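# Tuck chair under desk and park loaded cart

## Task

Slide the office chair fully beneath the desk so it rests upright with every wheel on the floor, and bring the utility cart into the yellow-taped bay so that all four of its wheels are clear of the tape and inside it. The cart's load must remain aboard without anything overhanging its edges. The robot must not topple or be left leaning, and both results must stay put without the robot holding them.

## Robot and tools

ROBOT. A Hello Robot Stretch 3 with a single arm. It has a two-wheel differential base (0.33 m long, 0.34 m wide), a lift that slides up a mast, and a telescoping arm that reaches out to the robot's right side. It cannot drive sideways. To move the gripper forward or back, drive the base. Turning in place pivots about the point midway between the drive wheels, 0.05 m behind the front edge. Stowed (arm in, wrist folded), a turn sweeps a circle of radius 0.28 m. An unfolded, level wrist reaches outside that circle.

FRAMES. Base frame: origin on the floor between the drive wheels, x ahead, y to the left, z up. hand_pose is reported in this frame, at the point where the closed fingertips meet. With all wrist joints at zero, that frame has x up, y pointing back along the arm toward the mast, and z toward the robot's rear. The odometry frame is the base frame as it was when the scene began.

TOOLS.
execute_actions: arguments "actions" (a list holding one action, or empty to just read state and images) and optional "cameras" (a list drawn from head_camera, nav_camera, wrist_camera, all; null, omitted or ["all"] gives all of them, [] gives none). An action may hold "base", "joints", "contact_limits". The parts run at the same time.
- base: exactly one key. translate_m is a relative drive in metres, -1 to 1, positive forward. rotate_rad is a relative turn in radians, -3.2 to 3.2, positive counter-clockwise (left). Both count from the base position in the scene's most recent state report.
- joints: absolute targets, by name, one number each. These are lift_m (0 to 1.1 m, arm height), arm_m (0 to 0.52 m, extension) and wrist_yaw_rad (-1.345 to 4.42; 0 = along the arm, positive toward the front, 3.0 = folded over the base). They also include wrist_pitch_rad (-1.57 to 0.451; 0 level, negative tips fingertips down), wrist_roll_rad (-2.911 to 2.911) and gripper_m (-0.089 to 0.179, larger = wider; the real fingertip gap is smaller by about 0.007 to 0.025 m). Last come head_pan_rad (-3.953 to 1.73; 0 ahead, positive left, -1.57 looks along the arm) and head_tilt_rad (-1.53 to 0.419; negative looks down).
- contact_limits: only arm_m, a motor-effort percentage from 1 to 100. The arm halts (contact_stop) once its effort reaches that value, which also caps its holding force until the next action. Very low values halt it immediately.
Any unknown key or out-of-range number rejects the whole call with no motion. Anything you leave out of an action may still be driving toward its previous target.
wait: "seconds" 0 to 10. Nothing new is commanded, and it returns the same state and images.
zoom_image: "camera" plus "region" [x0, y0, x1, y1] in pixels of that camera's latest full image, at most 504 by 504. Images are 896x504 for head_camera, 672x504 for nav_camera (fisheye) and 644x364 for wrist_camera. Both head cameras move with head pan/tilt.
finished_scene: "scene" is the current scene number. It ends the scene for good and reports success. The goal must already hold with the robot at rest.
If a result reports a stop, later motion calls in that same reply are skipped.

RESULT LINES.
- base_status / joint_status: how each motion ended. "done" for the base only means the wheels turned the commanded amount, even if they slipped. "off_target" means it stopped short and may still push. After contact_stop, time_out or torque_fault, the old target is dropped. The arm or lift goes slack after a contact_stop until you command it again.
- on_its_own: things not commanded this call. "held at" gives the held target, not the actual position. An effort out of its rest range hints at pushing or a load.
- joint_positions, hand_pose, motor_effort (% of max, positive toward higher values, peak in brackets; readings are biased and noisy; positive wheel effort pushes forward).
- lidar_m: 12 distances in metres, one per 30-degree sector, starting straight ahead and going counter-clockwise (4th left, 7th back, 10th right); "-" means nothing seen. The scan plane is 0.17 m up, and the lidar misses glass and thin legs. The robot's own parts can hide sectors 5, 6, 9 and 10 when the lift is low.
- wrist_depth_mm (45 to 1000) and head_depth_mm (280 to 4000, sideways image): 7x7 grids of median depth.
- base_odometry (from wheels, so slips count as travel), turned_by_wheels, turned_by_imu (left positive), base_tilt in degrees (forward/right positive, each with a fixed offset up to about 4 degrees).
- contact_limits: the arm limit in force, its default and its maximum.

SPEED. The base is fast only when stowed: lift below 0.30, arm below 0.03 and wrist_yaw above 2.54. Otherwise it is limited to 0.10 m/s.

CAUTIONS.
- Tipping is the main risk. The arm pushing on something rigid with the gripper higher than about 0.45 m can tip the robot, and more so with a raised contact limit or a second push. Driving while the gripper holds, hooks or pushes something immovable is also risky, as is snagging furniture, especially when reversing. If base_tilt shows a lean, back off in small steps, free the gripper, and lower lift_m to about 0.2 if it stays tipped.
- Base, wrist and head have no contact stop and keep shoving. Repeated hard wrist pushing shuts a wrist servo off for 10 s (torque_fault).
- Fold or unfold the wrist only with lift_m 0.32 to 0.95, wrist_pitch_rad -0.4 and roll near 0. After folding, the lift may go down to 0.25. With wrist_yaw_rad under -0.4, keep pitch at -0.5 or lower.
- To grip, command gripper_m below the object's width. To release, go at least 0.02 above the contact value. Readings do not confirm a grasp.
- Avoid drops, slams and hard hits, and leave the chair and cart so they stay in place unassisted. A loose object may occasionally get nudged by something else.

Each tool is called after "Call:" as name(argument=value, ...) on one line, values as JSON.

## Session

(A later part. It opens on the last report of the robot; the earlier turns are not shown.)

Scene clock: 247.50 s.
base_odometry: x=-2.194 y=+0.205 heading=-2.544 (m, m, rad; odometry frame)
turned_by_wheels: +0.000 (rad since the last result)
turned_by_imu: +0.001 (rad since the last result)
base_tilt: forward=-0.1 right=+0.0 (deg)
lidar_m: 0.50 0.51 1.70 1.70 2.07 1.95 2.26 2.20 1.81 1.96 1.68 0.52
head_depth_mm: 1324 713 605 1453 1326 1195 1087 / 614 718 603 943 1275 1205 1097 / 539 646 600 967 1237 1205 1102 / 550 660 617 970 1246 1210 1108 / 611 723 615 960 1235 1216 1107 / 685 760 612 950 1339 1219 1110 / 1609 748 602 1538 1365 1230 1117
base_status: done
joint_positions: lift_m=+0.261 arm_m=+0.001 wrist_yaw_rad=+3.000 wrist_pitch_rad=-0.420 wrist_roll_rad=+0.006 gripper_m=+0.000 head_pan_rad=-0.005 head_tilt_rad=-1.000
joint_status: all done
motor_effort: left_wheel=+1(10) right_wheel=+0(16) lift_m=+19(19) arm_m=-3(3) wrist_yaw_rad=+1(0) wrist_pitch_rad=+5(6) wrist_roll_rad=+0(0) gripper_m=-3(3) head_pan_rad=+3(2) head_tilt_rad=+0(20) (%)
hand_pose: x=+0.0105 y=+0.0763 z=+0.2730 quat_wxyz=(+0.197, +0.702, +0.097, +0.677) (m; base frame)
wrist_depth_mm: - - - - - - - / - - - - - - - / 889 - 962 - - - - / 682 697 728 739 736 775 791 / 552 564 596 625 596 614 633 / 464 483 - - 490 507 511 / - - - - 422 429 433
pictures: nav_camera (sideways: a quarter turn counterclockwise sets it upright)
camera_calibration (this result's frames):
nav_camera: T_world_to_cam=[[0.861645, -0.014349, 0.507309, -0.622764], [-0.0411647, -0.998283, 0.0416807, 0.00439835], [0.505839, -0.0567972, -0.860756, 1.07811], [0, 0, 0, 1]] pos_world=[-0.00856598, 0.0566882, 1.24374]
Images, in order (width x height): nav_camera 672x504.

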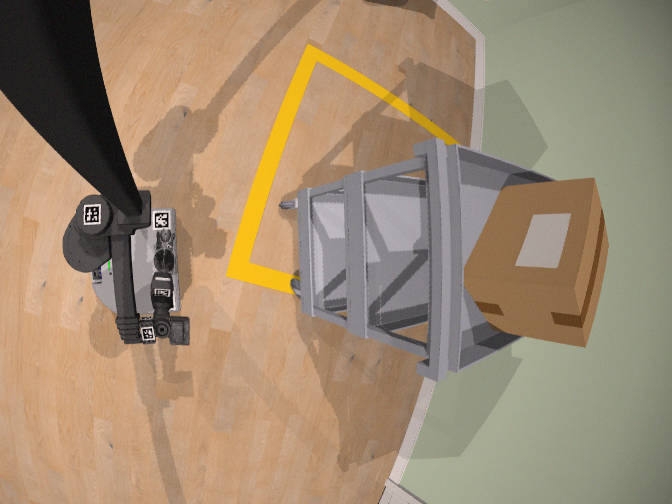

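Call:
execute_actions(actions=[{"base":{"rotate_rad":-1.0}}], cameras=[])

Call:
execute_actions(actions=[{"base":{"translate_m":0.62}}], cameras=[])

Call:
execute_actions(actions=[{"base":{"rotate_rad":1.0}}], cameras=[])

Call:
execute_actions(actions=[{"base":{"translate_m":0.51}}], cameras=[])

Call:
execute_actions(actions=[{"base":{"rotate_rad":1.55},"joints":{"arm_m":0.035}}], cameras=["nav_camera"])

Call:
execute_actions(actions=[{"base":{"translate_m":0.6}}], cameras=[])

Call:
execute_actions(actions=[{"base":{"translate_m":-0.5},"joints":{"arm_m":0}}], cameras=["nav_camera","head_camera"])

Scene clock: 258.23 s.
base_odometry: x=-2.194 y=+0.205 heading=+2.740 (m, m, rad; odometry frame)
turned_by_wheels: -1.000 (rad since the last result)
turned_by_imu: -1.004 (rad since the last result)
base_tilt: forward=-0.1 right=-0.1 (deg)
lidar_m: 1.64 0.51 0.50 0.52 1.69 1.71 2.14 1.94 2.27 2.18 1.81 1.96
head_depth_mm: 2264 1954 1687 1480 1319 1199 1089 / 2162 1965 1702 1487 1326 1201 1097 / 1956 1994 1705 1504 1333 1206 1106 / 1793 1969 1719 1507 1347 1210 1110 / 1661 1894 1730 1518 1352 1222 1106 / 1553 1772 1754 1528 1361 1225 1109 / 1451 1639 1742 1535 1151 1133 1112
base_status: done
joint_positions: lift_m=+0.261 arm_m=+0.001 wrist_yaw_rad=+3.000 wrist_pitch_rad=-0.420 wrist_roll_rad=+0.006 gripper_m=+0.000 head_pan_rad=-0.005 head_tilt_rad=-1.000
joint_status: not commanded
motor_effort: left_wheel=+2(14) right_wheel=-1(4) lift_m=+19(19) arm_m=-4(3) wrist_yaw_rad=+0(0) wrist_pitch_rad=+6(6) wrist_roll_rad=+0(0) gripper_m=-2(2) head_pan_rad=+3(2) head_tilt_rad=+0(1) (%)
hand_pose: x=+0.0105 y=+0.0763 z=+0.2730 quat_wxyz=(+0.197, +0.702, +0.097, +0.677) (m; base frame)
wrist_depth_mm: - - - - - - - / - - - - 984 947 - / 900 - 962 844 548 515 537 / 673 690 726 703 762 527 711 / 547 557 590 606 588 579 615 / 466 485 - - 497 505 523 / - - - - 425 424 433
pictures: none
No camera images: the call's "cameras" was empty. Leave "cameras" out to get every camera's image.

Scene clock: 261.93 s.
base_odometry: x=-2.764 y=+0.447 heading=+2.740 (m, m, rad; odometry frame)
turned_by_wheels: +0.000 (rad since the last result)
turned_by_imu: -0.003 (rad since the last result)
base_tilt: forward=-0.1 right=+0.0 (deg)
lidar_m: 1.11 1.02 1.03 0.40 0.38 0.77 2.62 2.44 2.74 1.58 1.57 1.69
head_depth_mm: 1610 1864 1679 1485 1323 1190 1086 / 1447 1760 1701 1493 1331 1200 1100 / 1318 1569 1710 1501 1335 1206 1100 / 1206 1406 1636 1504 1343 1212 1106 / 1113 1298 1546 1517 1346 1221 1108 / 1048 1198 1400 1516 1356 1221 1110 / 974 1105 1282 1456 1369 1231 1117
base_status: done
joint_positions: lift_m=+0.261 arm_m=+0.001 wrist_yaw_rad=+3.000 wrist_pitch_rad=-0.420 wrist_roll_rad=+0.006 gripper_m=+0.000 head_pan_rad=-0.005 head_tilt_rad=-1.000
joint_status: not commanded
motor_effort: left_wheel=+2(14) right_wheel=-1(3) lift_m=+20(19) arm_m=-3(3) wrist_yaw_rad=+0(0) wrist_pitch_rad=+6(6) wrist_roll_rad=+0(0) gripper_m=-3(2) head_pan_rad=+2(2) head_tilt_rad=+0(0) (%)
hand_pose: x=+0.0105 y=+0.0763 z=+0.2730 quat_wxyz=(+0.197, +0.702, +0.097, +0.677) (m; base frame)
wrist_depth_mm: - - - - - 881 755 / 663 - 880 861 - 895 781 / 451 - 532 865 - 924 810 / 535 394 692 745 778 773 787 / 550 477 594 611 596 605 622 / 465 484 - - 508 506 517 / - - - - 429 426 437
pictures: none
No camera images: the call's "cameras" was empty. Leave "cameras" out to get every camera's image.

Scene clock: 263.87 s.
base_odometry: x=-2.764 y=+0.447 heading=-2.544 (m, m, rad; odometry frame)
turned_by_wheels: +1.000 (rad since the last result)
turned_by_imu: +1.002 (rad since the last result)
base_tilt: forward=-0.1 right=+0.1 (deg)
lidar_m: 1.03 0.42 0.34 0.63 2.53 2.44 2.73 1.58 1.57 1.80 1.14 1.02
head_depth_mm: 913 1064 1285 1456 1318 1195 1084 / 941 1104 1340 1487 1323 1203 1097 / 969 1147 1397 1501 1335 1208 1103 / 1004 1194 1454 1511 1340 1213 1111 / 1034 1241 1545 1514 1348 1221 1104 / 1072 1300 1609 1447 1239 1188 1096 / 1112 1302 1045 971 894 1040 1088
base_status: done
joint_positions: lift_m=+0.261 arm_m=+0.001 wrist_yaw_rad=+3.000 wrist_pitch_rad=-0.420 wrist_roll_rad=+0.006 gripper_m=+0.000 head_pan_rad=-0.005 head_tilt_rad=-1.000
joint_status: not commanded
motor_effort: left_wheel=-3(11) right_wheel=+2(8) lift_m=+20(20) arm_m=-3(2) wrist_yaw_rad=-1(1) wrist_pitch_rad=+6(6) wrist_roll_rad=+0(0) gripper_m=-3(2) head_pan_rad=+2(3) head_tilt_rad=+0(1) (%)
hand_pose: x=+0.0105 y=+0.0763 z=+0.2730 quat_wxyz=(+0.197, +0.702, +0.097, +0.677) (m; base frame)
wrist_depth_mm: - - - - - - - / - - - - 792 873 - / 874 - 955 926 467 667 685 / 684 698 720 752 433 440 467 / 552 546 587 621 567 618 621 / 460 481 - - 493 507 517 / - - - - 420 430 437
pictures: none
No camera images: the call's "cameras" was empty. Leave "cameras" out to get every camera's image.

Scene clock: 267.23 s.
base_odometry: x=-3.186 y=+0.160 heading=-2.544 (m, m, rad; odometry frame)
turned_by_wheels: +0.000 (rad since the last result)
turned_by_imu: -0.002 (rad since the last result)
base_tilt: forward=-0.1 right=+0.0 (deg)
lidar_m: 0.54 0.65 0.30 0.29 0.30 0.42 3.21 1.98 1.85 0.98 0.61 0.54
head_depth_mm: 465 545 656 820 1101 1192 1089 / 479 566 685 865 1185 1201 1096 / 496 586 716 920 1248 1206 1100 / 511 610 749 976 1286 1214 1107 / 529 632 786 1038 1314 1217 1102 / 547 660 829 1112 1347 1222 1095 / 565 685 872 1190 1362 1038 973
base_status: done
joint_positions: lift_m=+0.261 arm_m=+0.001 wrist_yaw_rad=+3.000 wrist_pitch_rad=-0.420 wrist_roll_rad=+0.006 gripper_m=+0.000 head_pan_rad=-0.005 head_tilt_rad=-1.000
joint_status: not commanded
motor_effort: left_wheel=-3(10) right_wheel=+2(8) lift_m=+19(19) arm_m=-3(3) wrist_yaw_rad=+1(0) wrist_pitch_rad=+6(6) wrist_roll_rad=+0(0) gripper_m=-3(2) head_pan_rad=+3(3) head_tilt_rad=+0(0) (%)
hand_pose: x=+0.0105 y=+0.0763 z=+0.2730 quat_wxyz=(+0.197, +0.702, +0.097, +0.677) (m; base frame)
wrist_depth_mm: - - - - - - 832 / - - 750 791 - - 808 / 500 - 597 608 581 - 751 / 352 367 386 399 418 765 703 / 441 537 551 596 553 613 613 / 467 485 - - 500 515 510 / - - - - 423 426 436
pictures: none
No camera images: the call's "cameras" was empty. Leave "cameras" out to get every camera's image.

Scene clock: 269.73 s.
base_odometry: x=-3.186 y=+0.160 heading=-0.994 (m, m, rad; odometry frame)
turned_by_wheels: +1.550 (rad since the last result)
turned_by_imu: +1.554 (rad since the last result)
base_tilt: forward=-0.1 right=-0.1 (deg)
lidar_m: 0.29 0.30 0.41 3.19 2.49 1.85 0.97 0.61 0.54 0.54 0.65 0.31
head_depth_mm: 2217 714 640 564 814 1179 1089 / 735 730 646 567 840 1152 1089 / 430 517 620 569 834 1157 1103 / 401 446 539 573 838 1115 1108 / 393 393 462 527 837 1107 1109 / 397 355 405 485 846 1111 1109 / 401 340 405 572 836 1176 1120
base_status: done
joint_positions: lift_m=+0.261 arm_m=+0.035 wrist_yaw_rad=+3.000 wrist_pitch_rad=-0.420 wrist_roll_rad=+0.006 gripper_m=+0.000 head_pan_rad=-0.005 head_tilt_rad=-1.000
joint_status: all done
motor_effort: left_wheel=-3(11) right_wheel=+2(8) lift_m=+19(19) arm_m=+4(4) wrist_yaw_rad=+1(1) wrist_pitch_rad=+6(6) wrist_roll_rad=+0(0) gripper_m=-3(3) head_pan_rad=+2(2) head_tilt_rad=+0(0) (%)
hand_pose: x=+0.0105 y=+0.0423 z=+0.2730 quat_wxyz=(+0.197, +0.702, +0.097, +0.677) (m; base frame)
wrist_depth_mm: - - - - - - - / - - - - - - - / 873 887 979 - - 515 563 / 685 719 705 721 750 432 499 / 544 559 598 609 586 533 316 / 474 - - - 491 506 301 / - - - - 424 428 415
pictures: nav_camera (sideways: a quarter turn counterclockwise sets it upright)
camera_calibration (this result's frames):
nav_camera: T_world_to_cam=[[0.86155, -0.0143481, 0.50747, -0.622973], [-0.0411721, -0.998283, 0.041674, 0.00440713], [0.506001, -0.0567979, -0.860661, 1.07798], [0, 0, 0, 1]] pos_world=[-0.00855511, 0.0566881, 1.24373]
Images, in order (width x height): nav_camera 672x504.

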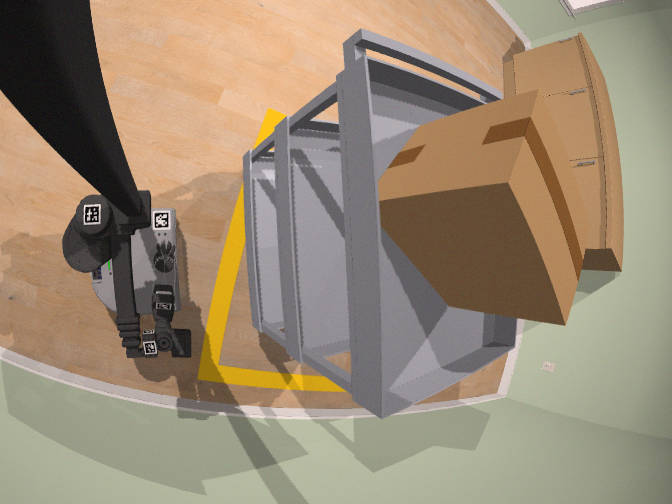

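Scene clock: 276.67 s.
base_odometry: x=-2.858 y=-0.343 heading=-0.994 (m, m, rad; odometry frame)
turned_by_wheels: -0.001 (rad since the last result)
turned_by_imu: -0.367 (rad since the last result)
base_tilt: forward=-0.1 right=-0.1 (deg)
lidar_m: - - 0.15 0.19 3.15 2.36 2.31 0.99 0.69 0.19 0.15 -
head_depth_mm: 1674 1687 608 566 504 454 417 / 1938 322 294 414 503 456 420 / 1918 323 289 326 461 458 420 / 1904 325 291 - 340 450 423 / 1806 328 290 - 298 371 421 / 1785 331 292 - - 308 387 / 1673 334 292 - - - 349
base_status: translate_m off_target (by the wheels' count: +0.5999 of +0.6000)
joint_positions: lift_m=+0.261 arm_m=+0.035 wrist_yaw_rad=+3.000 wrist_pitch_rad=-0.419 wrist_roll_rad=+0.006 gripper_m=+0.000 head_pan_rad=-0.005 head_tilt_rad=-0.998
joint_status: not commanded
on_its_own: right_wheel is at rest, and its effort (+26) is outside its rest range (-18 to +18)
motor_effort: left_wheel=+3(62) right_wheel=+26(31) lift_m=+19(20) arm_m=+4(4) wrist_yaw_rad=+0(1) wrist_pitch_rad=+6(6) wrist_roll_rad=+0(0) gripper_m=-3(3) head_pan_rad=+2(2) head_tilt_rad=-1(1) (%)
hand_pose: x=+0.0105 y=+0.0423 z=+0.2731 quat_wxyz=(+0.197, +0.702, +0.097, +0.677) (m; base frame)
wrist_depth_mm: - - - - - - - / - - - - - - - / 873 902 933 851 500 537 522 / 683 690 720 486 476 484 470 / 547 550 601 403 373 380 388 / 481 - - - 311 314 325 / - - - - 258 268 273
pictures: none
No camera images: the call's "cameras" was empty. Leave "cameras" out to get every camera's image.

Scene clock: 280.13 s.
base_odometry: x=-3.131 y=+0.076 heading=-0.994 (m, m, rad; odometry frame)
turned_by_wheels: +0.000 (rad since the last result)
turned_by_imu: +0.001 (rad since the last result)
base_tilt: forward=-0.1 right=+0.0 (deg)
lidar_m: 0.55 0.57 2.55 2.76 3.12 1.93 1.82 1.03 0.72 0.68 0.70 0.56
head_depth_mm: 1568 708 769 1458 1322 1198 1087 / 876 753 1016 995 1297 1200 1100 / 705 756 1022 984 1278 1202 1102 / 627 718 1028 990 1286 1210 1106 / 564 637 1037 998 1292 1218 1105 / 519 621 1045 1006 1260 1226 1111 / 560 717 697 993 1372 1228 1115
base_status: done
joint_positions: lift_m=+0.261 arm_m=+0.001 wrist_yaw_rad=+3.000 wrist_pitch_rad=-0.419 wrist_roll_rad=+0.006 gripper_m=+0.000 head_pan_rad=-0.005 head_tilt_rad=-0.998
joint_status: all done
motor_effort: left_wheel=+0(9) right_wheel=+0(19) lift_m=+19(20) arm_m=-3(4) wrist_yaw_rad=+0(0) wrist_pitch_rad=+6(6) wrist_roll_rad=+0(0) gripper_m=-3(4) head_pan_rad=+2(2) head_tilt_rad=-1(1) (%)
hand_pose: x=+0.0105 y=+0.0763 z=+0.2731 quat_wxyz=(+0.197, +0.702, +0.097, +0.677) (m; base frame)
wrist_depth_mm: - - - - - - - / - - - - - - - / 866 - 980 - - - - / 669 684 719 717 727 774 691 / 550 553 597 622 592 619 567 / 461 486 - - 491 501 510 / - - - - 422 428 442
pictures: head_camera (sideways: a quarter turn clockwise sets it upright), nav_camera (sideways: a quarter turn counterclockwise sets it upright)
camera_calibration (this result's frames):
head_camera: T_world_to_cam=[[-0.832063, 0.0584893, -0.551588, 0.746107], [0.0343991, 0.997952, 0.0539303, -0.060157], [0.553613, 0.0258993, -0.832371, 1.03359], [0, 0, 0, 1]] pos_world=[0.0506676, -0.0103748, 1.27512]
nav_camera: T_world_to_cam=[[0.860174, -0.0141581, 0.509805, -0.626006], [-0.0410729, -0.998291, 0.0415766, 0.00453317], [0.508345, -0.0567023, -0.859285, 1.07618], [0, 0, 0, 1]] pos_world=[-0.00840938, 0.0566842, 1.2437]
Images, in order (width x height): head_camera 896x504, nav_camera 672x504.

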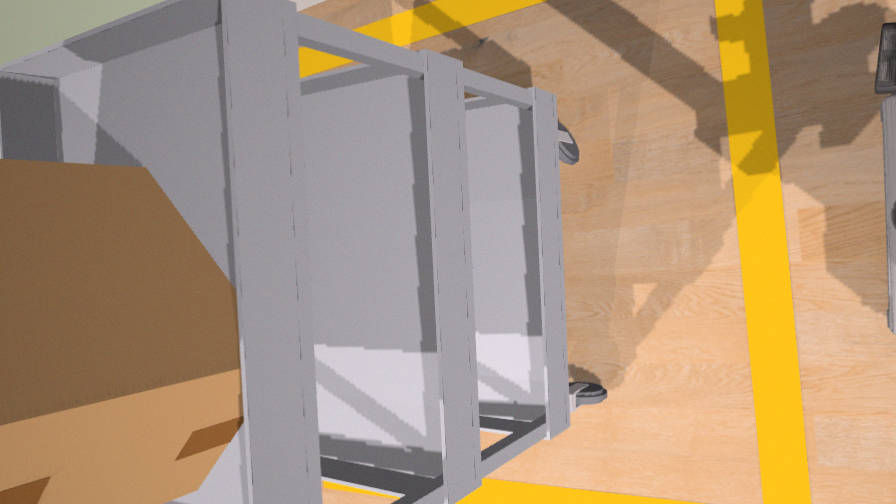

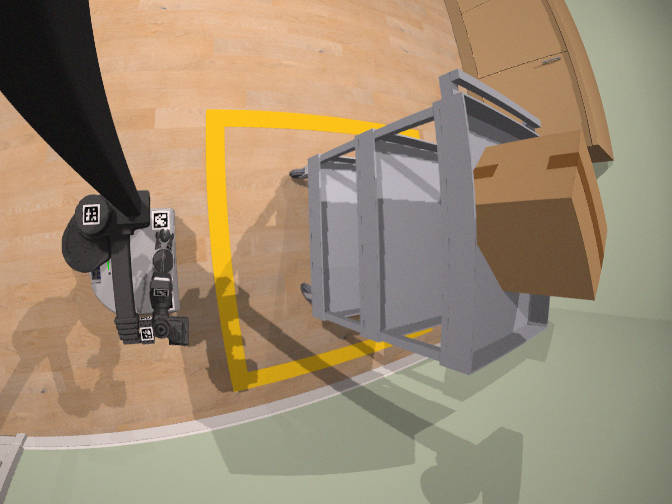

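Call:
finished_scene(scene=2)

The scene is finished: the task was done.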